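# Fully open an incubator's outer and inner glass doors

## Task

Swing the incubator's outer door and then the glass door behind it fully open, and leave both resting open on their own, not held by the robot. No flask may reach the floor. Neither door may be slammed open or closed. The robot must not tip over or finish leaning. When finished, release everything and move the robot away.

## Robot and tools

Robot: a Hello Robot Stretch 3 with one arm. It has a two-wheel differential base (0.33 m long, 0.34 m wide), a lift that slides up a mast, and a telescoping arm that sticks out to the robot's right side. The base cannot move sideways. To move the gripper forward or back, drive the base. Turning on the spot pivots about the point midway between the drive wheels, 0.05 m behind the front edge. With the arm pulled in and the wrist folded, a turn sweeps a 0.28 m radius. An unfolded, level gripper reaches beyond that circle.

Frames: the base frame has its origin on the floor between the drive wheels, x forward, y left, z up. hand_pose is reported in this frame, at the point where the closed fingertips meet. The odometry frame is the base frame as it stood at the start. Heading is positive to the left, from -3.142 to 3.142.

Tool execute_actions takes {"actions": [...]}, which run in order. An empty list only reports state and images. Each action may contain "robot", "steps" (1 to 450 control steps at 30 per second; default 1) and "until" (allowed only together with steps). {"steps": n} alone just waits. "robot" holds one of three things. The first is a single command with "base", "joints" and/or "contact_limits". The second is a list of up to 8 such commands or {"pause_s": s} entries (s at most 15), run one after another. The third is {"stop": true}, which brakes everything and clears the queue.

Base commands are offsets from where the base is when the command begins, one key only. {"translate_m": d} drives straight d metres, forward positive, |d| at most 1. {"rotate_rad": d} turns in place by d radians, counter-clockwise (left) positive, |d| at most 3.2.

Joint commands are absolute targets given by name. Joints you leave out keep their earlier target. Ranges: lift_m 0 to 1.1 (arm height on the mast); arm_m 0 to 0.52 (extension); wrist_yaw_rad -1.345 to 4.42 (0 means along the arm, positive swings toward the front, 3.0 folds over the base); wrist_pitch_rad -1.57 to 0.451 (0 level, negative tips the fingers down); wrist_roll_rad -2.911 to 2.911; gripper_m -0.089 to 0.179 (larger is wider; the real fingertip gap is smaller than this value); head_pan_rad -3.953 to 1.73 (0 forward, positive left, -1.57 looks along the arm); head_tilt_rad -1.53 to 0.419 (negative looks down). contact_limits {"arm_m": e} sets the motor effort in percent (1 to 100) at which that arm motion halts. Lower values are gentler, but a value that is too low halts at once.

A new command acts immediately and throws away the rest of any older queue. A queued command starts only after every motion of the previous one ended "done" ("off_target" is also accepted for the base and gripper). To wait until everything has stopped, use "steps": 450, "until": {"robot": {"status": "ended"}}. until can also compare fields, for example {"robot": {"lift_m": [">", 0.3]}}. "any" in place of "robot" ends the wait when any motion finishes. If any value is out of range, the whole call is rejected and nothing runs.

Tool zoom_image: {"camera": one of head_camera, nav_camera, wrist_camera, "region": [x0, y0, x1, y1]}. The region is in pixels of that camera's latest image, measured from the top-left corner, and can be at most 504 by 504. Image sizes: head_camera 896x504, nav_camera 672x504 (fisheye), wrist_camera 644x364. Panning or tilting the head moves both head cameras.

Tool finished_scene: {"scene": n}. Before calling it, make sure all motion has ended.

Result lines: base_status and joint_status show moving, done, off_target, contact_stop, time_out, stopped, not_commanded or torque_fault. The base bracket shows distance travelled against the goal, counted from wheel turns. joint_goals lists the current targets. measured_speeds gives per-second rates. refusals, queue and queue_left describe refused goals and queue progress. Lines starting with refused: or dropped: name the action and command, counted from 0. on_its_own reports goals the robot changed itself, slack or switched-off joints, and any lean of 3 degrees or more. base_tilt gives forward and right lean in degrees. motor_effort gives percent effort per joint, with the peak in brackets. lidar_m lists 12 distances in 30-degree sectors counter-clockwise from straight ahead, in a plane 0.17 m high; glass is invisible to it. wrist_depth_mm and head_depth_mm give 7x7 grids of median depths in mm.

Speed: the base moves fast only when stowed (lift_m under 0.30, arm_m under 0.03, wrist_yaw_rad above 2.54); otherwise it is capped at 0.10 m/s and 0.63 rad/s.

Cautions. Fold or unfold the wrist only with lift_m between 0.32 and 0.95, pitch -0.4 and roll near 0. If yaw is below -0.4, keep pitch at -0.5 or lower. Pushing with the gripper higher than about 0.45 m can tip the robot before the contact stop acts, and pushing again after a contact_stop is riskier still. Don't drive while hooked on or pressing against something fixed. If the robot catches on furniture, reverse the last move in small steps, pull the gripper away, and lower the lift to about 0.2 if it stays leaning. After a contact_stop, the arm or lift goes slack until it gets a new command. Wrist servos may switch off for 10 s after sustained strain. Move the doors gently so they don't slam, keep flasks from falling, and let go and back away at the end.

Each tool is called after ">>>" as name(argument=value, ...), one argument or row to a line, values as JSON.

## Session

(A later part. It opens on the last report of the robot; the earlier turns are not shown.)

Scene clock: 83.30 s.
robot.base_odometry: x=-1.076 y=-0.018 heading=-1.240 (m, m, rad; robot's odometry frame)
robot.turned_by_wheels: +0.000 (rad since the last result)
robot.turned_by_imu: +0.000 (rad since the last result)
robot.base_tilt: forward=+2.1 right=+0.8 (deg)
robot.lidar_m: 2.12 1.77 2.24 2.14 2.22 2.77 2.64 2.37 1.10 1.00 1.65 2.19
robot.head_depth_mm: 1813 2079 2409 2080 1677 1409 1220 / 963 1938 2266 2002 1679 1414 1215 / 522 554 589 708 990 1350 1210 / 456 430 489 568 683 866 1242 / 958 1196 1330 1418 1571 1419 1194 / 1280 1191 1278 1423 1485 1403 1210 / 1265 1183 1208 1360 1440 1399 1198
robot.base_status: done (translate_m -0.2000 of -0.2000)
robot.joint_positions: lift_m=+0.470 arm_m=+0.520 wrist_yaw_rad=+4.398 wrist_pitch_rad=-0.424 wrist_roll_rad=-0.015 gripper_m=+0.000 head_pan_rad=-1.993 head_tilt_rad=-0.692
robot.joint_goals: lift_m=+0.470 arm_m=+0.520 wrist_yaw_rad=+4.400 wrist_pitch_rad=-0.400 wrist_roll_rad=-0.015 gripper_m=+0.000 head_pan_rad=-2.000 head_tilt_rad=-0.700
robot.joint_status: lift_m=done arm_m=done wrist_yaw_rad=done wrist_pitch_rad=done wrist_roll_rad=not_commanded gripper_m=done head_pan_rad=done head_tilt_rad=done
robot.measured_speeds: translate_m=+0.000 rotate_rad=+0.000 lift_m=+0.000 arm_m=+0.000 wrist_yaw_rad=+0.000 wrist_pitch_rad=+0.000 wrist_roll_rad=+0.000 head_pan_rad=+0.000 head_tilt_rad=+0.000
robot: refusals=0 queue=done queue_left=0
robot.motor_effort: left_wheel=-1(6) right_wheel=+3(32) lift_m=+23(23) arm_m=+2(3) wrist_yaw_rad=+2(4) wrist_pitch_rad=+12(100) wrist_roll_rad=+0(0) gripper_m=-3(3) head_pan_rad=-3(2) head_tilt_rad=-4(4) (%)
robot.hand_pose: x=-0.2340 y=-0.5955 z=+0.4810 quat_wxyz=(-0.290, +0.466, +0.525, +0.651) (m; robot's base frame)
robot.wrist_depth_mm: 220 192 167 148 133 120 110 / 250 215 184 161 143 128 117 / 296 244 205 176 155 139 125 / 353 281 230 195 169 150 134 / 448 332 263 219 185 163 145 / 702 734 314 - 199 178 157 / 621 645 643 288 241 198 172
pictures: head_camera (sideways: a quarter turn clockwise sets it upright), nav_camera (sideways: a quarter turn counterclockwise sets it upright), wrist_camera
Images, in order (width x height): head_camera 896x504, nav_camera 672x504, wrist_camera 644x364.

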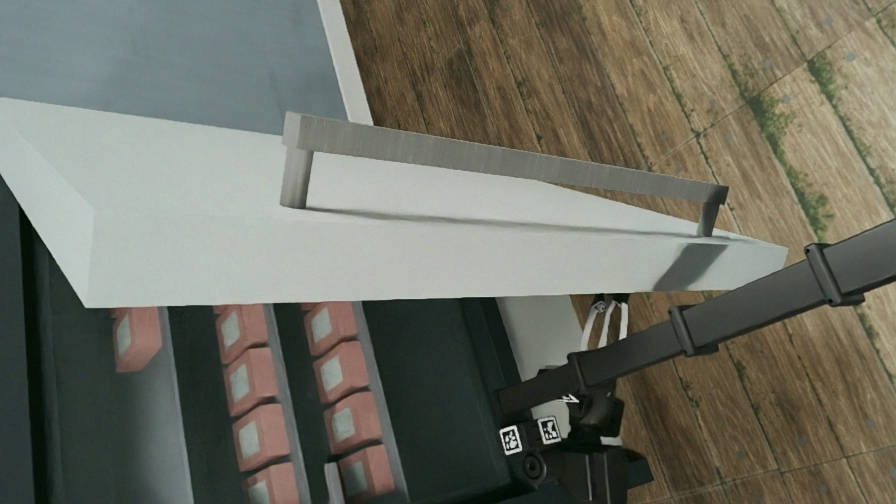

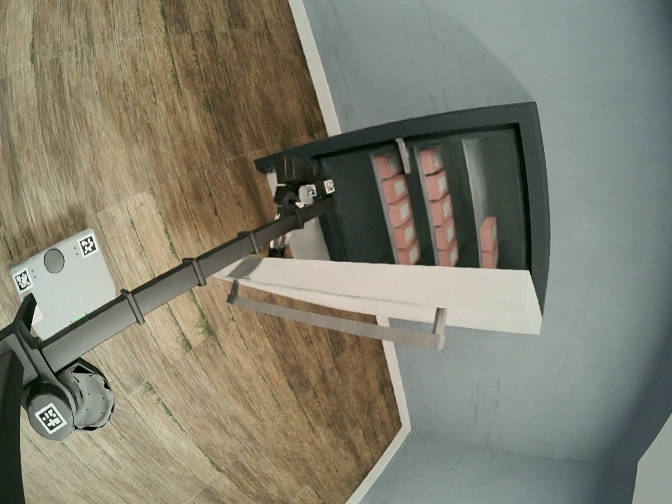

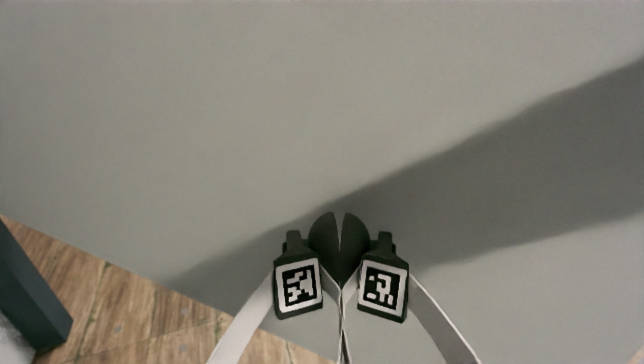

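>>> execute_actions(
  actions=[
    {"robot":{"base":{"translate_m":-0.12}},"steps":450,"until":{"robot":{"status":"ended"}}},
  ],
)

Scene clock: 87.20 s.
robot.base_odometry: x=-1.115 y=+0.095 heading=-1.240 (m, m, rad; robot's odometry frame)
robot.turned_by_wheels: +0.000 (rad since the last result)
robot.turned_by_imu: +0.000 (rad since the last result)
robot.base_tilt: forward=+2.1 right=+0.8 (deg)
robot.lidar_m: 2.24 1.88 2.24 2.14 2.21 2.64 2.51 2.38 1.10 1.01 1.65 2.20
robot.head_depth_mm: 1844 2113 2413 2073 1682 1407 1216 / 1731 1980 2174 1885 1638 1407 1217 / 581 372 2016 2005 1589 1349 1213 / 507 361 410 475 565 694 901 / 1072 1215 1357 1470 1578 1419 1191 / 1135 1179 1286 1424 1494 1399 1206 / 1273 1179 1246 1365 1488 1397 1200
robot.base_status: done (translate_m -0.1200 of -0.1200)
robot.joint_positions: lift_m=+0.470 arm_m=+0.520 wrist_yaw_rad=+4.398 wrist_pitch_rad=-0.424 wrist_roll_rad=-0.015 gripper_m=+0.000 head_pan_rad=-1.993 head_tilt_rad=-0.692
robot.joint_goals: lift_m=+0.470 arm_m=+0.520 wrist_yaw_rad=+4.400 wrist_pitch_rad=-0.400 wrist_roll_rad=-0.015 gripper_m=+0.000 head_pan_rad=-2.000 head_tilt_rad=-0.700
robot.joint_status: lift_m=done arm_m=done wrist_yaw_rad=done wrist_pitch_rad=done wrist_roll_rad=not_commanded gripper_m=done head_pan_rad=done head_tilt_rad=done
robot.measured_speeds: translate_m=+0.000 rotate_rad=+0.000 lift_m=+0.000 arm_m=+0.000 wrist_yaw_rad=+0.000 wrist_pitch_rad=+0.000 wrist_roll_rad=+0.000 head_pan_rad=+0.000 head_tilt_rad=+0.000
robot: refusals=0 queue=done queue_left=0
robot.motor_effort: left_wheel=-1(10) right_wheel=+2(57) lift_m=+23(24) arm_m=+2(2) wrist_yaw_rad=+1(18) wrist_pitch_rad=+12(17) wrist_roll_rad=+0(0) gripper_m=-2(3) head_pan_rad=-3(2) head_tilt_rad=-3(3) (%)
robot.hand_pose: x=-0.2340 y=-0.5955 z=+0.4812 quat_wxyz=(-0.290, +0.466, +0.525, +0.651) (m; robot's base frame)
robot.wrist_depth_mm: 172 160 150 140 131 124 117 / 190 177 164 152 142 134 126 / 213 197 180 167 155 145 136 / 244 222 202 184 170 158 147 / 288 255 228 204 187 173 160 / 341 298 261 - 204 193 177 / 655 627 312 272 246 216 197
pictures: head_camera (sideways: a quarter turn clockwise sets it upright), nav_camera (sideways: a quarter turn counterclockwise sets it upright), wrist_camera
Images, in order (width x height): head_camera 896x504, nav_camera 672x504, wrist_camera 644x364.

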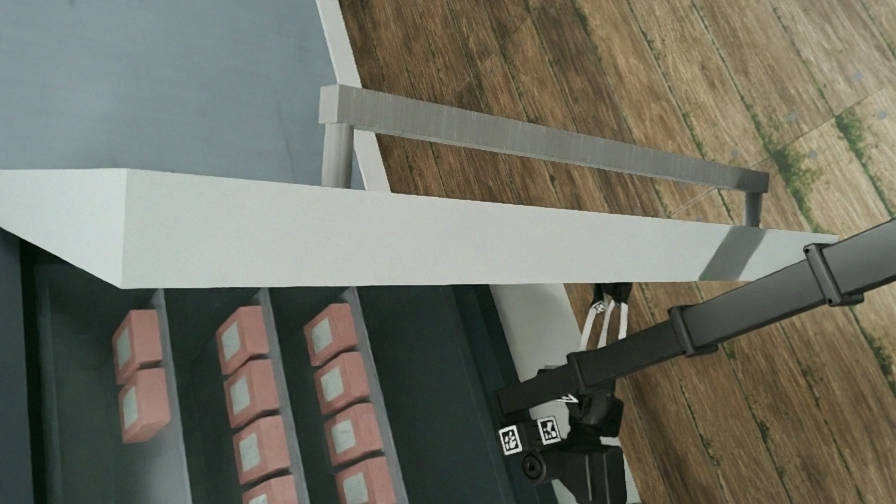

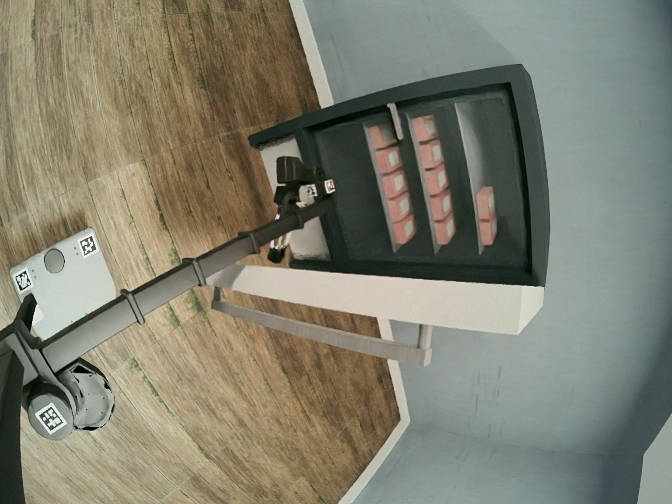

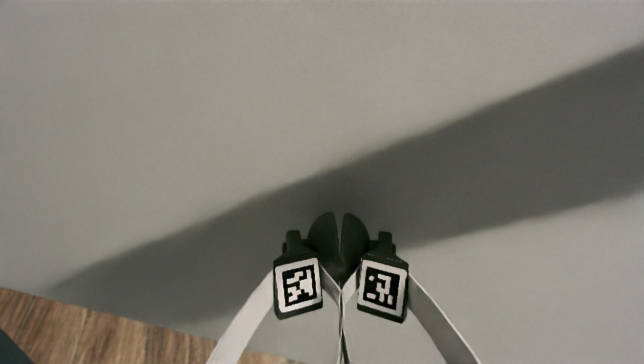

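>>> execute_actions(
  actions=[
    {"robot":{"base":{"translate_m":-0.15}},"steps":450,"until":{"robot":{"status":"ended"}}},
  ],
)

>>> execute_actions(
  actions=[
    {"robot":{"base":{"translate_m":-0.12}},"steps":450,"until":{"robot":{"status":"ended"}}},
  ],
)

Scene clock: 90.50 s.
robot.base_odometry: x=-1.164 y=+0.237 heading=-1.240 (m, m, rad; robot's odometry frame)
robot.turned_by_wheels: +0.000 (rad since the last result)
robot.turned_by_imu: +0.000 (rad since the last result)
robot.base_tilt: forward=+2.1 right=+0.8 (deg)
robot.lidar_m: 2.40 2.02 2.23 2.15 2.21 2.49 2.37 2.39 1.07 1.06 1.04 2.21
robot.head_depth_mm: 1730 387 411 450 523 1323 1218 / 467 459 495 533 578 669 1142 / 551 567 618 682 758 856 1163 / 667 739 829 946 1077 1376 1261 / 892 1009 1162 1357 1571 1398 1198 / 957 1103 1272 1416 1506 1398 1201 / 1254 1165 1240 1368 1508 1397 1204
robot.base_status: done (translate_m -0.1500 of -0.1500)
robot.joint_positions: lift_m=+0.470 arm_m=+0.520 wrist_yaw_rad=+4.398 wrist_pitch_rad=-0.424 wrist_roll_rad=-0.015 gripper_m=+0.000 head_pan_rad=-1.993 head_tilt_rad=-0.692
robot.joint_goals: lift_m=+0.470 arm_m=+0.520 wrist_yaw_rad=+4.400 wrist_pitch_rad=-0.400 wrist_roll_rad=-0.015 gripper_m=+0.000 head_pan_rad=-2.000 head_tilt_rad=-0.700
robot.joint_status: lift_m=done arm_m=done wrist_yaw_rad=done wrist_pitch_rad=done wrist_roll_rad=not_commanded gripper_m=done head_pan_rad=done head_tilt_rad=done
robot.measured_speeds: translate_m=+0.000 rotate_rad=+0.000 lift_m=+0.000 arm_m=+0.000 wrist_yaw_rad=+0.000 wrist_pitch_rad=+0.000 wrist_roll_rad=+0.000 head_pan_rad=+0.000 head_tilt_rad=+0.000
robot: refusals=0 queue=done queue_left=0
robot.motor_effort: left_wheel=-1(10) right_wheel=+2(52) lift_m=+22(22) arm_m=+2(2) wrist_yaw_rad=+1(16) wrist_pitch_rad=+12(16) wrist_roll_rad=+0(0) gripper_m=-3(4) head_pan_rad=-3(2) head_tilt_rad=-3(3) (%)
robot.hand_pose: x=-0.2340 y=-0.5955 z=+0.4811 quat_wxyz=(-0.290, +0.466, +0.525, +0.651) (m; robot's base frame)
robot.wrist_depth_mm: 160 165 171 180 188 198 208 / 172 178 186 195 205 217 229 / 184 193 203 213 225 240 255 / 201 211 222 236 251 269 288 / 221 232 247 251 281 304 334 / 244 261 275 - 325 353 712 / 276 292 321 626 633 633 636
pictures: head_camera (sideways: a quarter turn clockwise sets it upright), nav_camera (sideways: a quarter turn counterclockwise sets it upright), wrist_camera
Images, in order (width x height): head_camera 896x504, nav_camera 672x504, wrist_camera 644x364.

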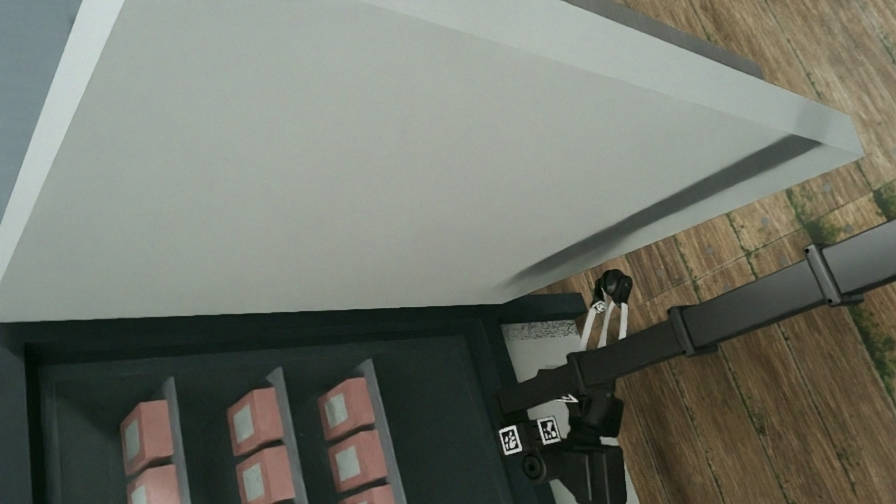

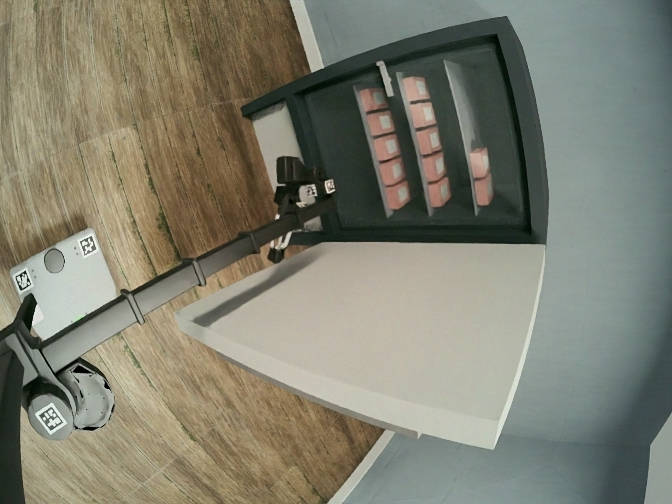

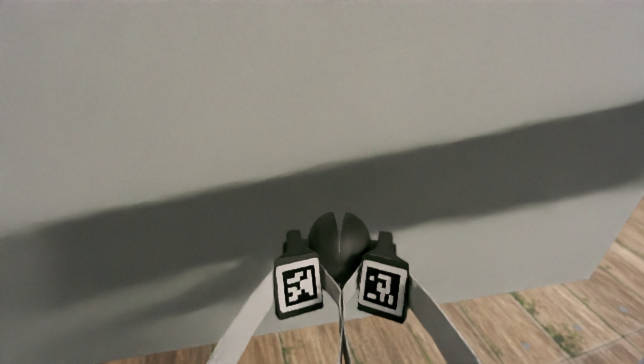

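Scene clock: 92.90 s.
robot.base_odometry: x=-1.203 y=+0.351 heading=-1.240 (m, m, rad; robot's odometry frame)
robot.turned_by_wheels: +0.000 (rad since the last result)
robot.turned_by_imu: +0.000 (rad since the last result)
robot.base_tilt: forward=+2.1 right=+0.8 (deg)
robot.lidar_m: 2.51 2.14 2.23 2.15 2.21 2.36 2.25 2.30 1.70 1.04 1.08 2.22
robot.head_depth_mm: 525 546 598 660 738 853 1217 / 560 596 658 736 837 960 1219 / 601 656 735 833 961 1339 1214 / 659 730 827 953 1118 1404 1256 / 728 827 955 1117 1509 1406 1195 / 829 956 1117 1324 1486 1396 1208 / 904 1055 1236 1372 1506 1395 1204
robot.base_status: done (translate_m -0.1200 of -0.1200)
robot.joint_positions: lift_m=+0.470 arm_m=+0.520 wrist_yaw_rad=+4.398 wrist_pitch_rad=-0.424 wrist_roll_rad=-0.015 gripper_m=+0.000 head_pan_rad=-1.993 head_tilt_rad=-0.692
robot.joint_goals: lift_m=+0.470 arm_m=+0.520 wrist_yaw_rad=+4.400 wrist_pitch_rad=-0.400 wrist_roll_rad=-0.015 gripper_m=+0.000 head_pan_rad=-2.000 head_tilt_rad=-0.700
robot.joint_status: lift_m=done arm_m=done wrist_yaw_rad=done wrist_pitch_rad=done wrist_roll_rad=not_commanded gripper_m=done head_pan_rad=done head_tilt_rad=done
robot.measured_speeds: translate_m=+0.000 rotate_rad=+0.000 lift_m=+0.000 arm_m=+0.000 wrist_yaw_rad=+0.000 wrist_pitch_rad=+0.000 wrist_roll_rad=+0.000 head_pan_rad=+0.000 head_tilt_rad=+0.000
robot: refusals=0 queue=done queue_left=0
robot.motor_effort: left_wheel=-1(16) right_wheel=+1(68) lift_m=+21(22) arm_m=+1(2) wrist_yaw_rad=+2(2) wrist_pitch_rad=+12(20) wrist_roll_rad=+0(0) gripper_m=-3(2) head_pan_rad=-3(3) head_tilt_rad=-4(4) (%)
robot.hand_pose: x=-0.2340 y=-0.5957 z=+0.4812 quat_wxyz=(-0.290, +0.466, +0.525, +0.651) (m; robot's base frame)
robot.wrist_depth_mm: 159 175 200 235 284 354 - / 168 186 215 254 315 409 - / 177 198 231 277 350 - - / 186 211 251 307 400 - - / 199 228 273 318 809 881 879 / 214 248 295 - 762 741 728 / 231 268 615 633 636 645 631
pictures: head_camera (sideways: a quarter turn clockwise sets it upright), nav_camera (sideways: a quarter turn counterclockwise sets it upright), wrist_camera
Images, in order (width x height): head_camera 896x504, nav_camera 672x504, wrist_camera 644x364.

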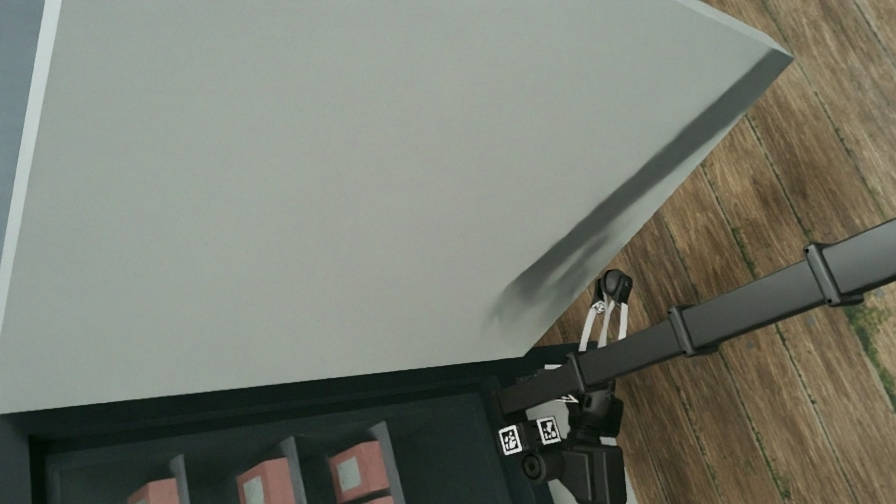

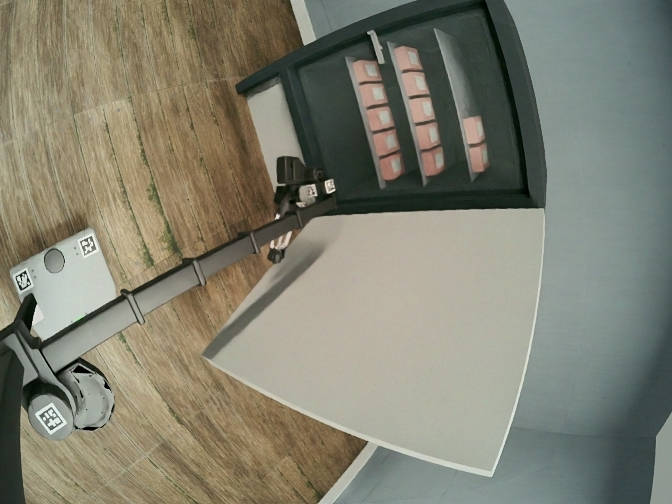

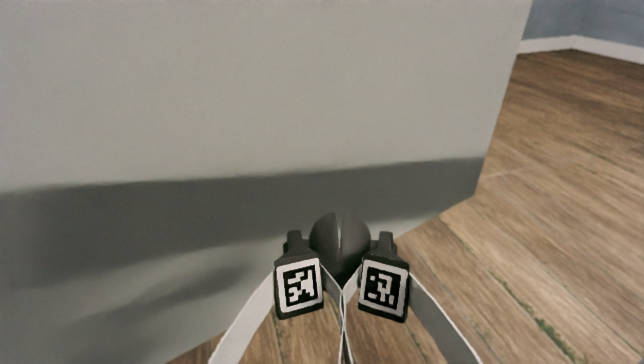

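>>> execute_actions(
  actions="[{\"robot\":[{\"base\":{\"translate_m\":0.03}},{\"joints\":{\"arm_m\":0.3}},{\"base\":{\"translate_m\":-0.15}}]},\"steps\":450,\"until\":{\"robot\":{\"status\":\"ended\"}}}]",
)


>>> execute_actions(
  actions=[
    {"robot":[{"base":{"translate_m":0.03}},{"joints":{"arm_m":0.3}},{"base":{"translate_m":-0.15}}],"steps":450,"until":{"robot":{"status":"ended"}}},
  ],
)

Scene clock: 100.33 s.
robot.base_odometry: x=-1.242 y=+0.464 heading=-1.240 (m, m, rad; robot's odometry frame)
robot.turned_by_wheels: +0.000 (rad since the last result)
robot.turned_by_imu: -0.001 (rad since the last result)
robot.base_tilt: forward=+2.1 right=+0.8 (deg)
robot.lidar_m: 2.63 2.26 2.23 2.14 2.20 2.23 2.13 2.19 1.71 1.03 1.10 2.22
robot.head_depth_mm: 472 461 506 562 645 1349 1218 / 481 500 555 621 706 823 1186 / 514 546 610 692 800 948 1216 / 557 601 682 783 924 1313 1234 / 601 669 768 902 1088 1442 1185 / 657 751 882 1066 1501 - 1199 / 738 870 1053 1279 1469 1422 1179
robot.base_status: done (translate_m -0.1500 of -0.1500)
robot.joint_positions: lift_m=+0.470 arm_m=+0.300 wrist_yaw_rad=+4.399 wrist_pitch_rad=-0.424 wrist_roll_rad=-0.015 gripper_m=+0.000 head_pan_rad=-1.993 head_tilt_rad=-0.692
robot.joint_goals: lift_m=+0.470 arm_m=+0.300 wrist_yaw_rad=+4.400 wrist_pitch_rad=-0.400 wrist_roll_rad=-0.015 gripper_m=+0.000 head_pan_rad=-2.000 head_tilt_rad=-0.700
robot.joint_status: lift_m=done arm_m=done wrist_yaw_rad=done wrist_pitch_rad=done wrist_roll_rad=not_commanded gripper_m=done head_pan_rad=done head_tilt_rad=done
robot.measured_speeds: translate_m=+0.000 rotate_rad=+0.000 lift_m=+0.000 arm_m=+0.000 wrist_yaw_rad=+0.000 wrist_pitch_rad=+0.000 wrist_roll_rad=+0.000 head_pan_rad=+0.000 head_tilt_rad=+0.000
robot: refusals=0 queue=done queue_left=0
robot.motor_effort: left_wheel=-1(4) right_wheel=+1(8) lift_m=+22(22) arm_m=-2(2) wrist_yaw_rad=+1(2) wrist_pitch_rad=+12(12) wrist_roll_rad=+0(0) gripper_m=-2(3) head_pan_rad=-3(2) head_tilt_rad=-4(3) (%)
robot.hand_pose: x=-0.2341 y=-0.3761 z=+0.4813 quat_wxyz=(-0.290, +0.466, +0.525, +0.651) (m; robot's base frame)
robot.wrist_depth_mm: 149 166 193 230 - - - / 158 175 206 249 - - - / 167 187 222 272 - - - / 177 200 240 302 - - - / 186 215 262 308 889 881 890 / 197 233 280 - 764 742 737 / 213 252 304 638 635 634 637
pictures: head_camera (sideways: a quarter turn clockwise sets it upright), nav_camera (sideways: a quarter turn counterclockwise sets it upright), wrist_camera
Images, in order (width x height): head_camera 896x504, nav_camera 672x504, wrist_camera 644x364.

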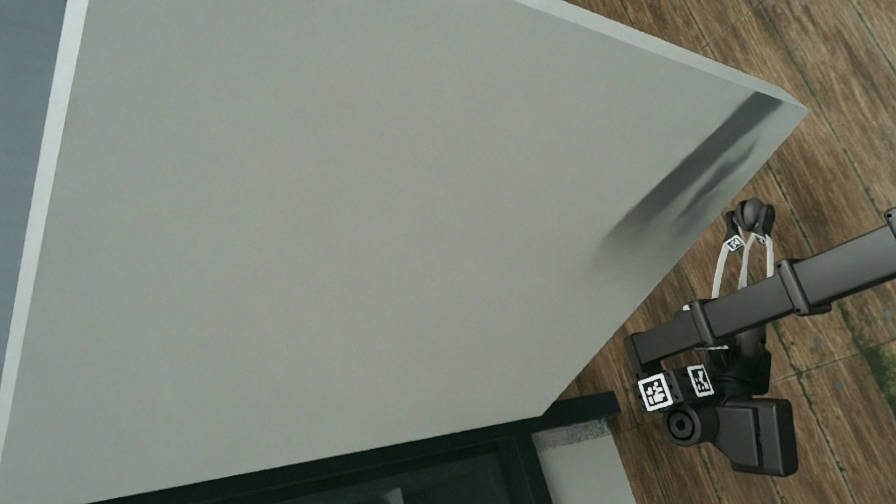

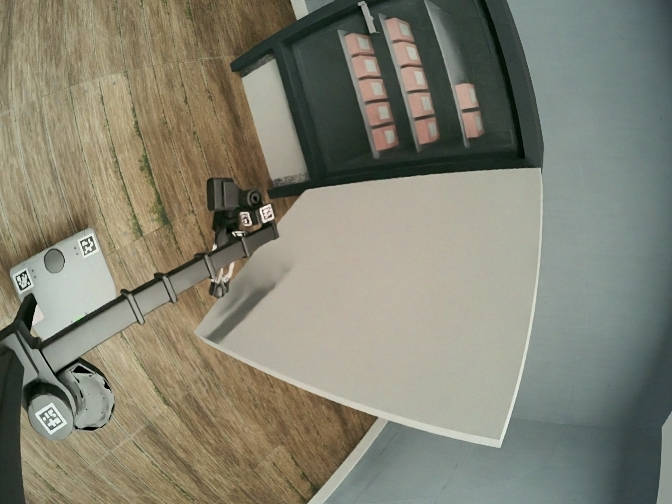

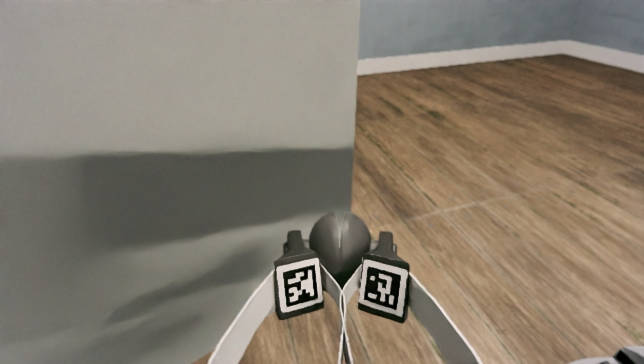

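>>> execute_actions(
  actions=[
    {"robot":[{"joints":{"arm_m":0.4}},{"base":{"translate_m":-0.08}}],"steps":450,"until":{"robot":{"status":"ended"}}},
  ],
)

Scene clock: 104.20 s.
robot.base_odometry: x=-1.268 y=+0.540 heading=-1.238 (m, m, rad; robot's odometry frame)
robot.turned_by_wheels: +0.002 (rad since the last result)
robot.turned_by_imu: +0.011 (rad since the last result)
robot.base_tilt: forward=+2.2 right=+0.7 (deg)
robot.lidar_m: 2.34 2.33 2.23 2.13 2.21 2.14 2.05 2.12 1.70 1.02 1.10 2.25
robot.head_depth_mm: 1750 390 429 499 1595 1412 1216 / 1644 423 469 526 598 747 1195 / 459 462 517 586 678 801 1169 / 488 510 576 666 785 943 1250 / 521 567 656 767 921 1324 1186 / 570 642 754 906 1108 1359 1207 / 637 739 889 1112 1408 1346 1200
robot.base_status: done (translate_m -0.0799 of -0.0800)
robot.joint_positions: lift_m=+0.470 arm_m=+0.400 wrist_yaw_rad=+4.365 wrist_pitch_rad=-0.465 wrist_roll_rad=-0.015 gripper_m=+0.000 head_pan_rad=-1.993 head_tilt_rad=-0.692
robot.joint_goals: lift_m=+0.470 arm_m=+0.400 wrist_yaw_rad=+4.400 wrist_pitch_rad=-0.400 wrist_roll_rad=-0.015 gripper_m=+0.000 head_pan_rad=-2.000 head_tilt_rad=-0.700
robot.joint_status: lift_m=done arm_m=done wrist_yaw_rad=done wrist_pitch_rad=done wrist_roll_rad=not_commanded gripper_m=done head_pan_rad=done head_tilt_rad=done
robot.measured_speeds: translate_m=+0.000 rotate_rad=+0.000 lift_m=+0.000 arm_m=+0.000 wrist_yaw_rad=+0.000 wrist_pitch_rad=+0.000 wrist_roll_rad=+0.000 head_pan_rad=+0.000 head_tilt_rad=+0.000
robot: refusals=0 queue=done queue_left=0
robot.on_its_own: right_wheel is at rest, and its effort (-61) is outside its rest range (-18 to +18); wrist_yaw_rad is at rest, and its effort (+32) is outside its rest range (-12 to +12); wrist_pitch_rad is at rest, and its effort (+33) is outside its rest range (-20 to +32)
robot.motor_effort: left_wheel=+13(16) right_wheel=-61(62) lift_m=+21(21) arm_m=+2(2) wrist_yaw_rad=+32(34) wrist_pitch_rad=+33(36) wrist_roll_rad=+0(1) gripper_m=-7(7) head_pan_rad=-2(2) head_tilt_rad=-3(4) (%)
robot.hand_pose: x=-0.2265 y=-0.4702 z=+0.4721 quat_wxyz=(-0.265, +0.464, +0.527, +0.661) (m; robot's base frame)
robot.wrist_depth_mm: - 84 98 119 150 201 - / - 90 106 129 167 237 - / 86 96 115 143 190 - - / 92 103 125 159 219 973 - / 99 111 137 165 276 843 823 / 105 120 151 - 689 710 702 / 113 131 163 241 602 618 -
pictures: head_camera (sideways: a quarter turn clockwise sets it upright), nav_camera (sideways: a quarter turn counterclockwise sets it upright), wrist_camera
Images, in order (width x height): head_camera 896x504, nav_camera 672x504, wrist_camera 644x364.

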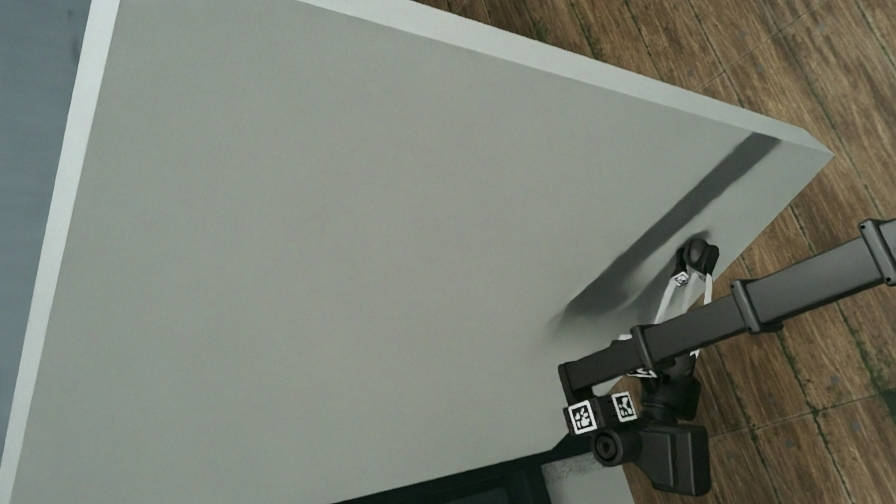

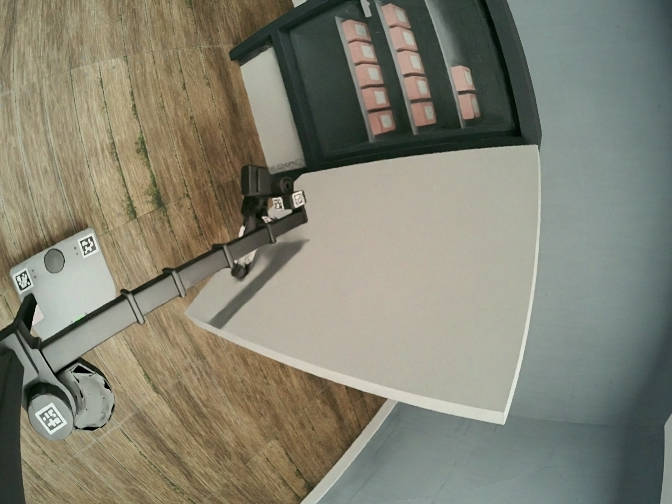

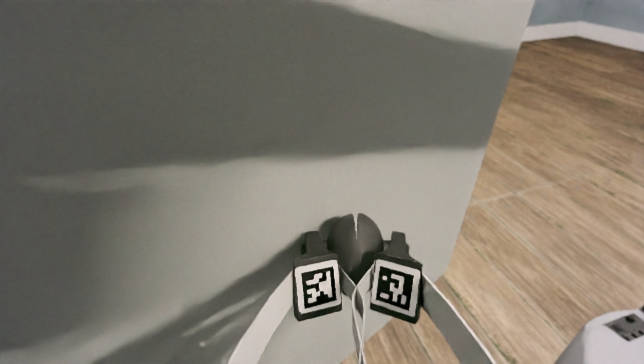

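>>> execute_actions(
  actions=[
    {"robot":[{"base":{"translate_m":0.25}},{"joints":{"arm_m":0.28,"head_pan_rad":-1.5,"head_tilt_rad":-0.45}},{"base":{"translate_m":0.33},"joints":{"wrist_yaw_rad":0.0}},{"joints":{"arm_m":0.2,"lift_m":0.6,"wrist_pitch_rad":0.0,"wrist_roll_rad":0}},{"base":{"rotate_rad":-0.01}}],"steps":450,"until":{"robot":{"status":"ended"}}},
    {"steps":300,"until":{"robot":{"status":"ended"}}},
  ],
)

Scene clock: 117.67 s.
robot.base_odometry: x=-1.079 y=-0.009 heading=-1.250 (m, m, rad; robot's odometry frame)
robot.turned_by_wheels: -0.012 (rad since the last result)
robot.turned_by_imu: -0.015 (rad since the last result)
robot.base_tilt: forward=+2.1 right=+0.7 (deg)
robot.lidar_m: 2.13 1.78 2.24 2.14 2.21 2.75 2.63 2.39 1.10 1.01 1.65 2.20
robot.head_depth_mm: 1365 1039 1442 1284 1406 1389 1392 / 1369 1012 1439 1335 1403 1388 1438 / 1377 995 1313 1269 1395 1324 - / 1370 1438 1032 1121 1251 1365 1383 / 1379 1502 1628 1781 1937 1700 1380 / 1380 1498 1633 1787 1941 1670 1373 / 1390 1505 1635 1792 1948 1672 1372
robot.base_status: done (rotate_rad -0.0100 of -0.0100)
robot.joint_positions: lift_m=+0.600 arm_m=+0.200 wrist_yaw_rad=+0.001 wrist_pitch_rad=-0.027 wrist_roll_rad=-0.005 gripper_m=+0.000 head_pan_rad=-1.507 head_tilt_rad=-0.458
robot.joint_goals: lift_m=+0.600 arm_m=+0.200 wrist_yaw_rad=+0.000 wrist_pitch_rad=+0.000 wrist_roll_rad=+0.000 gripper_m=+0.000 head_pan_rad=-1.500 head_tilt_rad=-0.450
robot.joint_status: lift_m=done arm_m=done wrist_yaw_rad=done wrist_pitch_rad=done wrist_roll_rad=done gripper_m=done head_pan_rad=done head_tilt_rad=done
robot.measured_speeds: translate_m=+0.000 rotate_rad=+0.000 lift_m=+0.000 arm_m=+0.000 wrist_yaw_rad=+0.000 wrist_pitch_rad=+0.000 wrist_roll_rad=+0.000 head_pan_rad=+0.000 head_tilt_rad=+0.000
robot: refusals=0 queue=done queue_left=0
robot.motor_effort: left_wheel=+0(13) right_wheel=+0(63) lift_m=+24(26) arm_m=-2(2) wrist_yaw_rad=-1(35) wrist_pitch_rad=+13(36) wrist_roll_rad=+3(4) gripper_m=-3(7) head_pan_rad=+3(28) head_tilt_rad=+2(15) (%)
robot.hand_pose: x=-0.0212 y=-0.6008 z=+0.7076 quat_wxyz=(+0.709, +0.010, -0.705, -0.009) (m; robot's base frame)
robot.wrist_depth_mm: - - - 574 809 713 635 / - - - 595 - 959 652 / - - - 607 - 901 645 / - - - 623 778 771 681 / - - - 646 - 938 668 / - - - - 817 760 671 / - - - 647 643 647 636
pictures: head_camera (sideways: a quarter turn clockwise sets it upright), nav_camera (sideways: a quarter turn counterclockwise sets it upright), wrist_camera
Images, in order (width x height): head_camera 896x504, nav_camera 672x504, wrist_camera 644x364.

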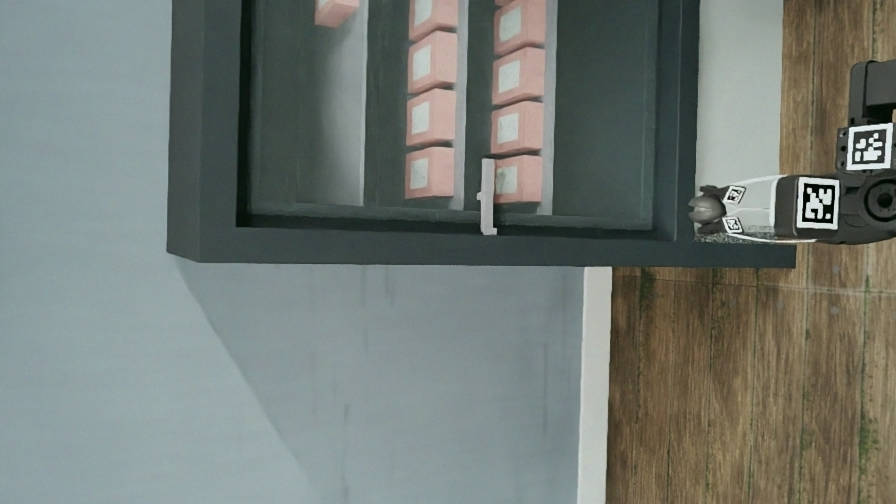

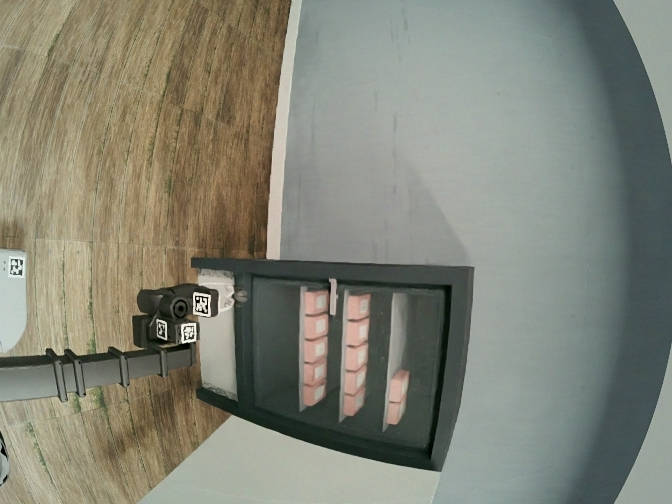

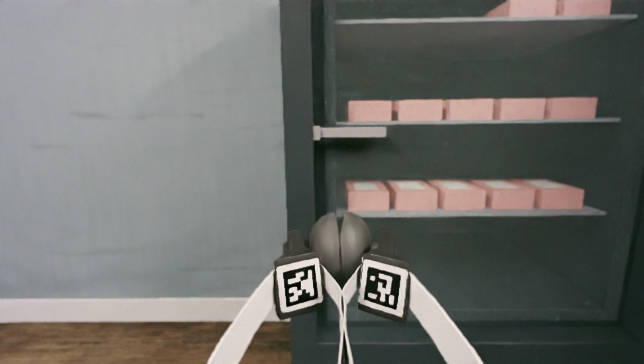

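>>> execute_actions(
  actions=[
    {"robot":{"base":{"translate_m":-0.045},"joints":{"arm_m":0.4}},"steps":450,"until":{"robot":{"status":"ended"}}},
  ],
)

Scene clock: 120.70 s.
robot.base_odometry: x=-1.094 y=+0.034 heading=-1.250 (m, m, rad; robot's odometry frame)
robot.turned_by_wheels: +0.000 (rad since the last result)
robot.turned_by_imu: +0.000 (rad since the last result)
robot.base_tilt: forward=+2.1 right=+0.8 (deg)
robot.lidar_m: 2.18 1.82 2.24 2.14 2.21 2.71 2.58 2.39 1.11 1.01 1.65 2.20
robot.head_depth_mm: 1372 1041 1436 1285 1402 1387 1388 / 1373 1009 1437 1342 1406 1324 1352 / 1376 988 1436 1329 1405 - 1385 / 1371 988 1016 1123 1251 1341 1390 / 1384 1480 1633 1789 1932 1688 1380 / 1388 1500 1634 1776 1940 1674 1373 / 1386 1500 1624 1791 1948 1666 1367
robot.base_status: done (translate_m -0.0450 of -0.0450)
robot.joint_positions: lift_m=+0.600 arm_m=+0.400 wrist_yaw_rad=+0.000 wrist_pitch_rad=-0.026 wrist_roll_rad=-0.004 gripper_m=+0.000 head_pan_rad=-1.507 head_tilt_rad=-0.458
robot.joint_goals: lift_m=+0.600 arm_m=+0.400 wrist_yaw_rad=+0.000 wrist_pitch_rad=+0.000 wrist_roll_rad=+0.000 gripper_m=+0.000 head_pan_rad=-1.500 head_tilt_rad=-0.450
robot.joint_status: lift_m=done arm_m=done wrist_yaw_rad=done wrist_pitch_rad=done wrist_roll_rad=done gripper_m=done head_pan_rad=done head_tilt_rad=done
robot.measured_speeds: translate_m=+0.000 rotate_rad=+0.000 lift_m=+0.000 arm_m=+0.000 wrist_yaw_rad=+0.000 wrist_pitch_rad=+0.000 wrist_roll_rad=+0.000 head_pan_rad=+0.000 head_tilt_rad=+0.000
robot: refusals=0 queue=done queue_left=0
robot.motor_effort: left_wheel=+0(3) right_wheel=+0(6) lift_m=+24(24) arm_m=+2(3) wrist_yaw_rad=-1(1) wrist_pitch_rad=+13(13) wrist_roll_rad=+2(3) gripper_m=-2(2) head_pan_rad=+3(3) head_tilt_rad=+3(2) (%)
robot.hand_pose: x=-0.0213 y=-0.8002 z=+0.7077 quat_wxyz=(+0.709, +0.010, -0.705, -0.009) (m; robot's base frame)
robot.wrist_depth_mm: 936 943 362 555 625 637 574 / 951 943 360 703 813 815 591 / 981 999 368 465 844 826 562 / - 999 377 660 874 859 588 / - - 434 445 502 494 491 / - - - - 819 766 629 / - - - 563 591 592 562
pictures: head_camera (sideways: a quarter turn clockwise sets it upright), nav_camera (sideways: a quarter turn counterclockwise sets it upright), wrist_camera
Images, in order (width x height): head_camera 896x504, nav_camera 672x504, wrist_camera 644x364.

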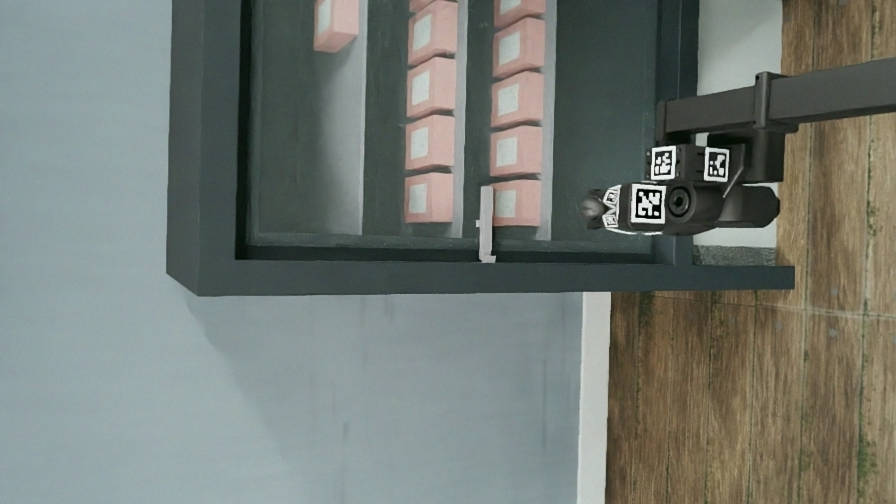

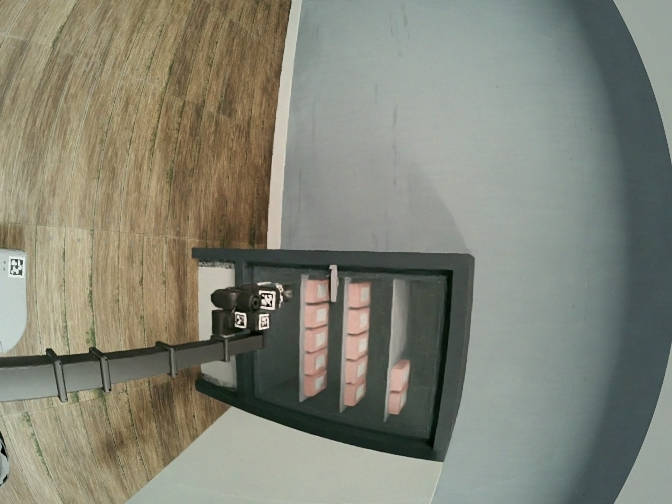

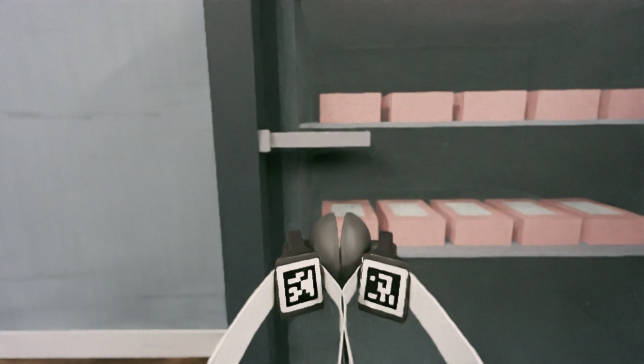

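>>> execute_actions(
  actions=[
    {"robot":[{"joints":{"arm_m":0.05,"lift_m":0.575}},{"base":{"rotate_rad":-0.5}},{"base":{"translate_m":0.23}},{"base":{"rotate_rad":0.5}},{"base":{"translate_m":-0.232}},{"joints":{"arm_m":0.33}}],"steps":450,"until":{"robot":{"status":"ended"}}},
    {"steps":300,"until":{"robot":{"status":"ended"}}},
  ],
)

Scene clock: 138.30 s.
robot.base_odometry: x=-1.208 y=+0.028 heading=-1.250 (m, m, rad; robot's odometry frame)
robot.turned_by_wheels: +0.000 (rad since the last result)
robot.turned_by_imu: -0.002 (rad since the last result)
robot.base_tilt: forward=+2.1 right=+0.8 (deg)
robot.lidar_m: 2.22 1.89 2.35 2.24 2.32 2.68 2.55 2.22 0.99 0.90 1.54 2.05
robot.head_depth_mm: 1276 1037 1091 1310 1351 1235 1347 / 1275 1013 1210 1300 1349 1234 - / 1278 997 1203 1196 1278 1228 - / 1285 975 1024 1098 1169 1228 1346 / 1281 1351 897 993 1776 1582 1337 / 1284 1390 1510 1660 1829 1681 1376 / 1286 1392 1523 1665 1834 1665 1370
robot.base_status: done (translate_m -0.2320 of -0.2320)
robot.joint_positions: lift_m=+0.575 arm_m=+0.330 wrist_yaw_rad=+0.000 wrist_pitch_rad=-0.026 wrist_roll_rad=-0.004 gripper_m=+0.000 head_pan_rad=-1.507 head_tilt_rad=-0.458
robot.joint_goals: lift_m=+0.575 arm_m=+0.330 wrist_yaw_rad=+0.000 wrist_pitch_rad=+0.000 wrist_roll_rad=+0.000 gripper_m=+0.000 head_pan_rad=-1.500 head_tilt_rad=-0.450
robot.joint_status: lift_m=done arm_m=done wrist_yaw_rad=done wrist_pitch_rad=done wrist_roll_rad=done gripper_m=done head_pan_rad=done head_tilt_rad=done
robot.measured_speeds: translate_m=+0.000 rotate_rad=+0.000 lift_m=+0.000 arm_m=+0.000 wrist_yaw_rad=+0.000 wrist_pitch_rad=+0.000 wrist_roll_rad=+0.000 head_pan_rad=+0.000 head_tilt_rad=+0.000
robot: refusals=0 queue=done queue_left=0
robot.motor_effort: left_wheel=-2(5) right_wheel=+2(7) lift_m=+17(28) arm_m=+3(2) wrist_yaw_rad=-1(1) wrist_pitch_rad=+13(13) wrist_roll_rad=+3(3) gripper_m=-3(2) head_pan_rad=+3(3) head_tilt_rad=+3(1) (%)
robot.hand_pose: x=-0.0214 y=-0.7302 z=+0.6832 quat_wxyz=(+0.709, +0.010, -0.705, -0.009) (m; robot's base frame)
robot.wrist_depth_mm: 880 883 350 706 719 723 578 / 912 903 359 512 420 421 418 / 944 949 331 726 820 810 579 / 967 965 365 767 832 755 547 / - 981 366 491 451 452 448 / - - 361 - 766 722 573 / - - 370 554 552 542 534
pictures: head_camera (sideways: a quarter turn clockwise sets it upright), nav_camera (sideways: a quarter turn counterclockwise sets it upright), wrist_camera
Images, in order (width x height): head_camera 896x504, nav_camera 672x504, wrist_camera 644x364.

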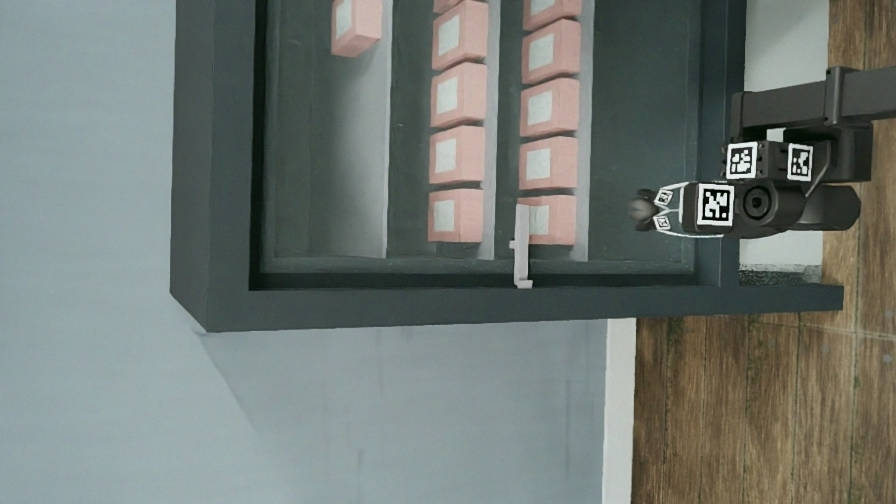

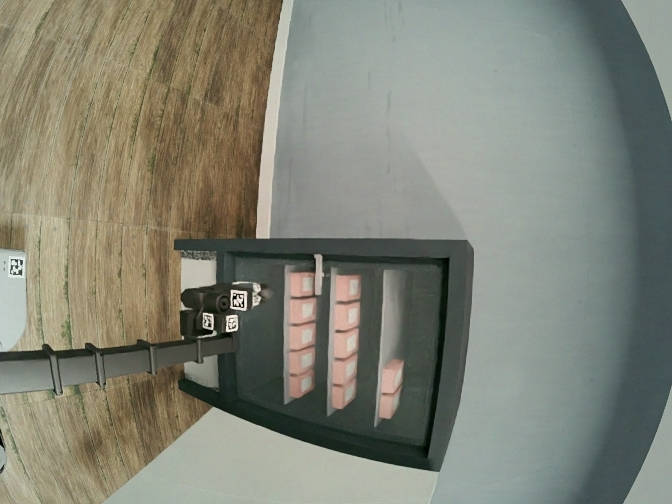

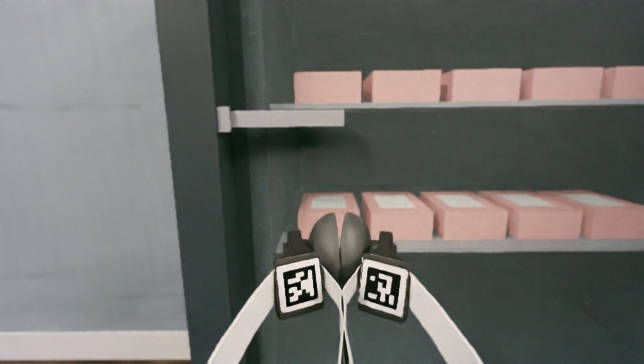

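>>> execute_actions(
  actions=[
    {"robot":[{"base":{"translate_m":0.015},"joints":{"lift_m":0.595}},{"joints":{"arm_m":0.52},"contact_limits":{"arm_m":10}}],"steps":450,"until":{"robot":{"status":"ended"}}},
  ],
)

Scene clock: 142.63 s.
robot.base_odometry: x=-1.203 y=+0.014 heading=-1.250 (m, m, rad; robot's odometry frame)
robot.turned_by_wheels: +0.000 (rad since the last result)
robot.turned_by_imu: -0.001 (rad since the last result)
robot.base_tilt: forward=+2.1 right=+0.7 (deg)
robot.lidar_m: 2.20 1.88 2.35 2.25 2.32 2.68 2.56 2.22 0.99 0.90 1.54 2.06
robot.head_depth_mm: 1271 1033 1121 1303 1353 1237 1348 / 1281 1012 1205 1303 1224 1245 1326 / 1278 991 1201 1220 1225 1221 1347 / 1282 977 933 1036 1110 1225 1337 / 1280 1367 1472 1609 1779 1639 1347 / 1281 1393 1507 1654 1834 1686 1372 / 1289 1394 1506 1666 1841 1675 1369
robot.base_status: done (translate_m +0.0150 of +0.0150)
robot.joint_positions: lift_m=+0.595 arm_m=+0.520 wrist_yaw_rad=+0.000 wrist_pitch_rad=-0.026 wrist_roll_rad=-0.004 gripper_m=+0.000 head_pan_rad=-1.507 head_tilt_rad=-0.458
robot.joint_goals: lift_m=+0.595 arm_m=+0.520 wrist_yaw_rad=+0.000 wrist_pitch_rad=+0.000 wrist_roll_rad=+0.000 gripper_m=+0.000 head_pan_rad=-1.500 head_tilt_rad=-0.450
robot.joint_status: lift_m=done arm_m=done wrist_yaw_rad=done wrist_pitch_rad=done wrist_roll_rad=done gripper_m=done head_pan_rad=done head_tilt_rad=done
robot.measured_speeds: translate_m=+0.000 rotate_rad=+0.000 lift_m=+0.000 arm_m=+0.000 wrist_yaw_rad=+0.000 wrist_pitch_rad=+0.000 wrist_roll_rad=+0.000 head_pan_rad=+0.000 head_tilt_rad=+0.000
robot: refusals=0 queue=done queue_left=0
robot.motor_effort: left_wheel=-2(3) right_wheel=+3(9) lift_m=+25(25) arm_m=+3(3) wrist_yaw_rad=-1(0) wrist_pitch_rad=+13(13) wrist_roll_rad=+2(2) gripper_m=-3(3) head_pan_rad=+3(3) head_tilt_rad=+2(2) (%)
robot.contact_limits: arm_m 10 (drawing in: default 15, maximum 24; extending or still: default 21, maximum 34)
robot.hand_pose: x=-0.0214 y=-0.9202 z=+0.7027 quat_wxyz=(+0.709, +0.010, -0.705, -0.009) (m; robot's base frame)
robot.wrist_depth_mm: 130 172 208 601 596 601 562 / 132 175 205 234 235 233 233 / 136 164 185 237 622 623 535 / 139 149 190 630 644 640 590 / 144 175 202 591 541 530 519 / 148 173 203 - 310 291 287 / 154 174 211 270 270 270 268
pictures: head_camera (sideways: a quarter turn clockwise sets it upright), nav_camera (sideways: a quarter turn counterclockwise sets it upright), wrist_camera
Images, in order (width x height): head_camera 896x504, nav_camera 672x504, wrist_camera 644x364.

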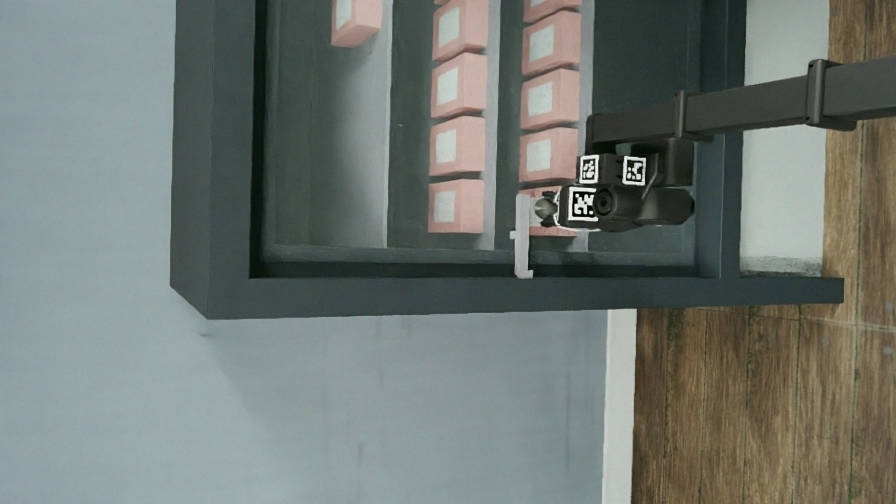

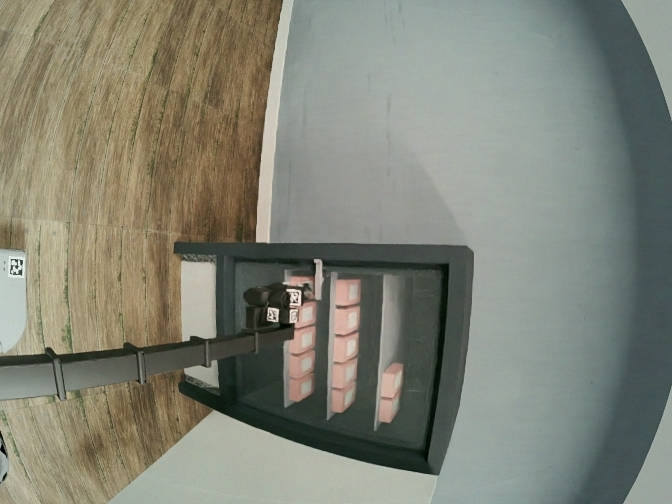

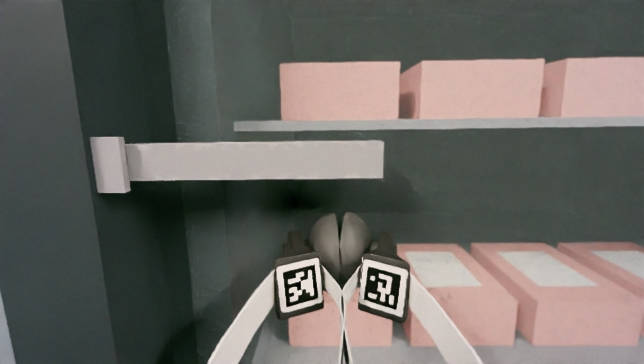

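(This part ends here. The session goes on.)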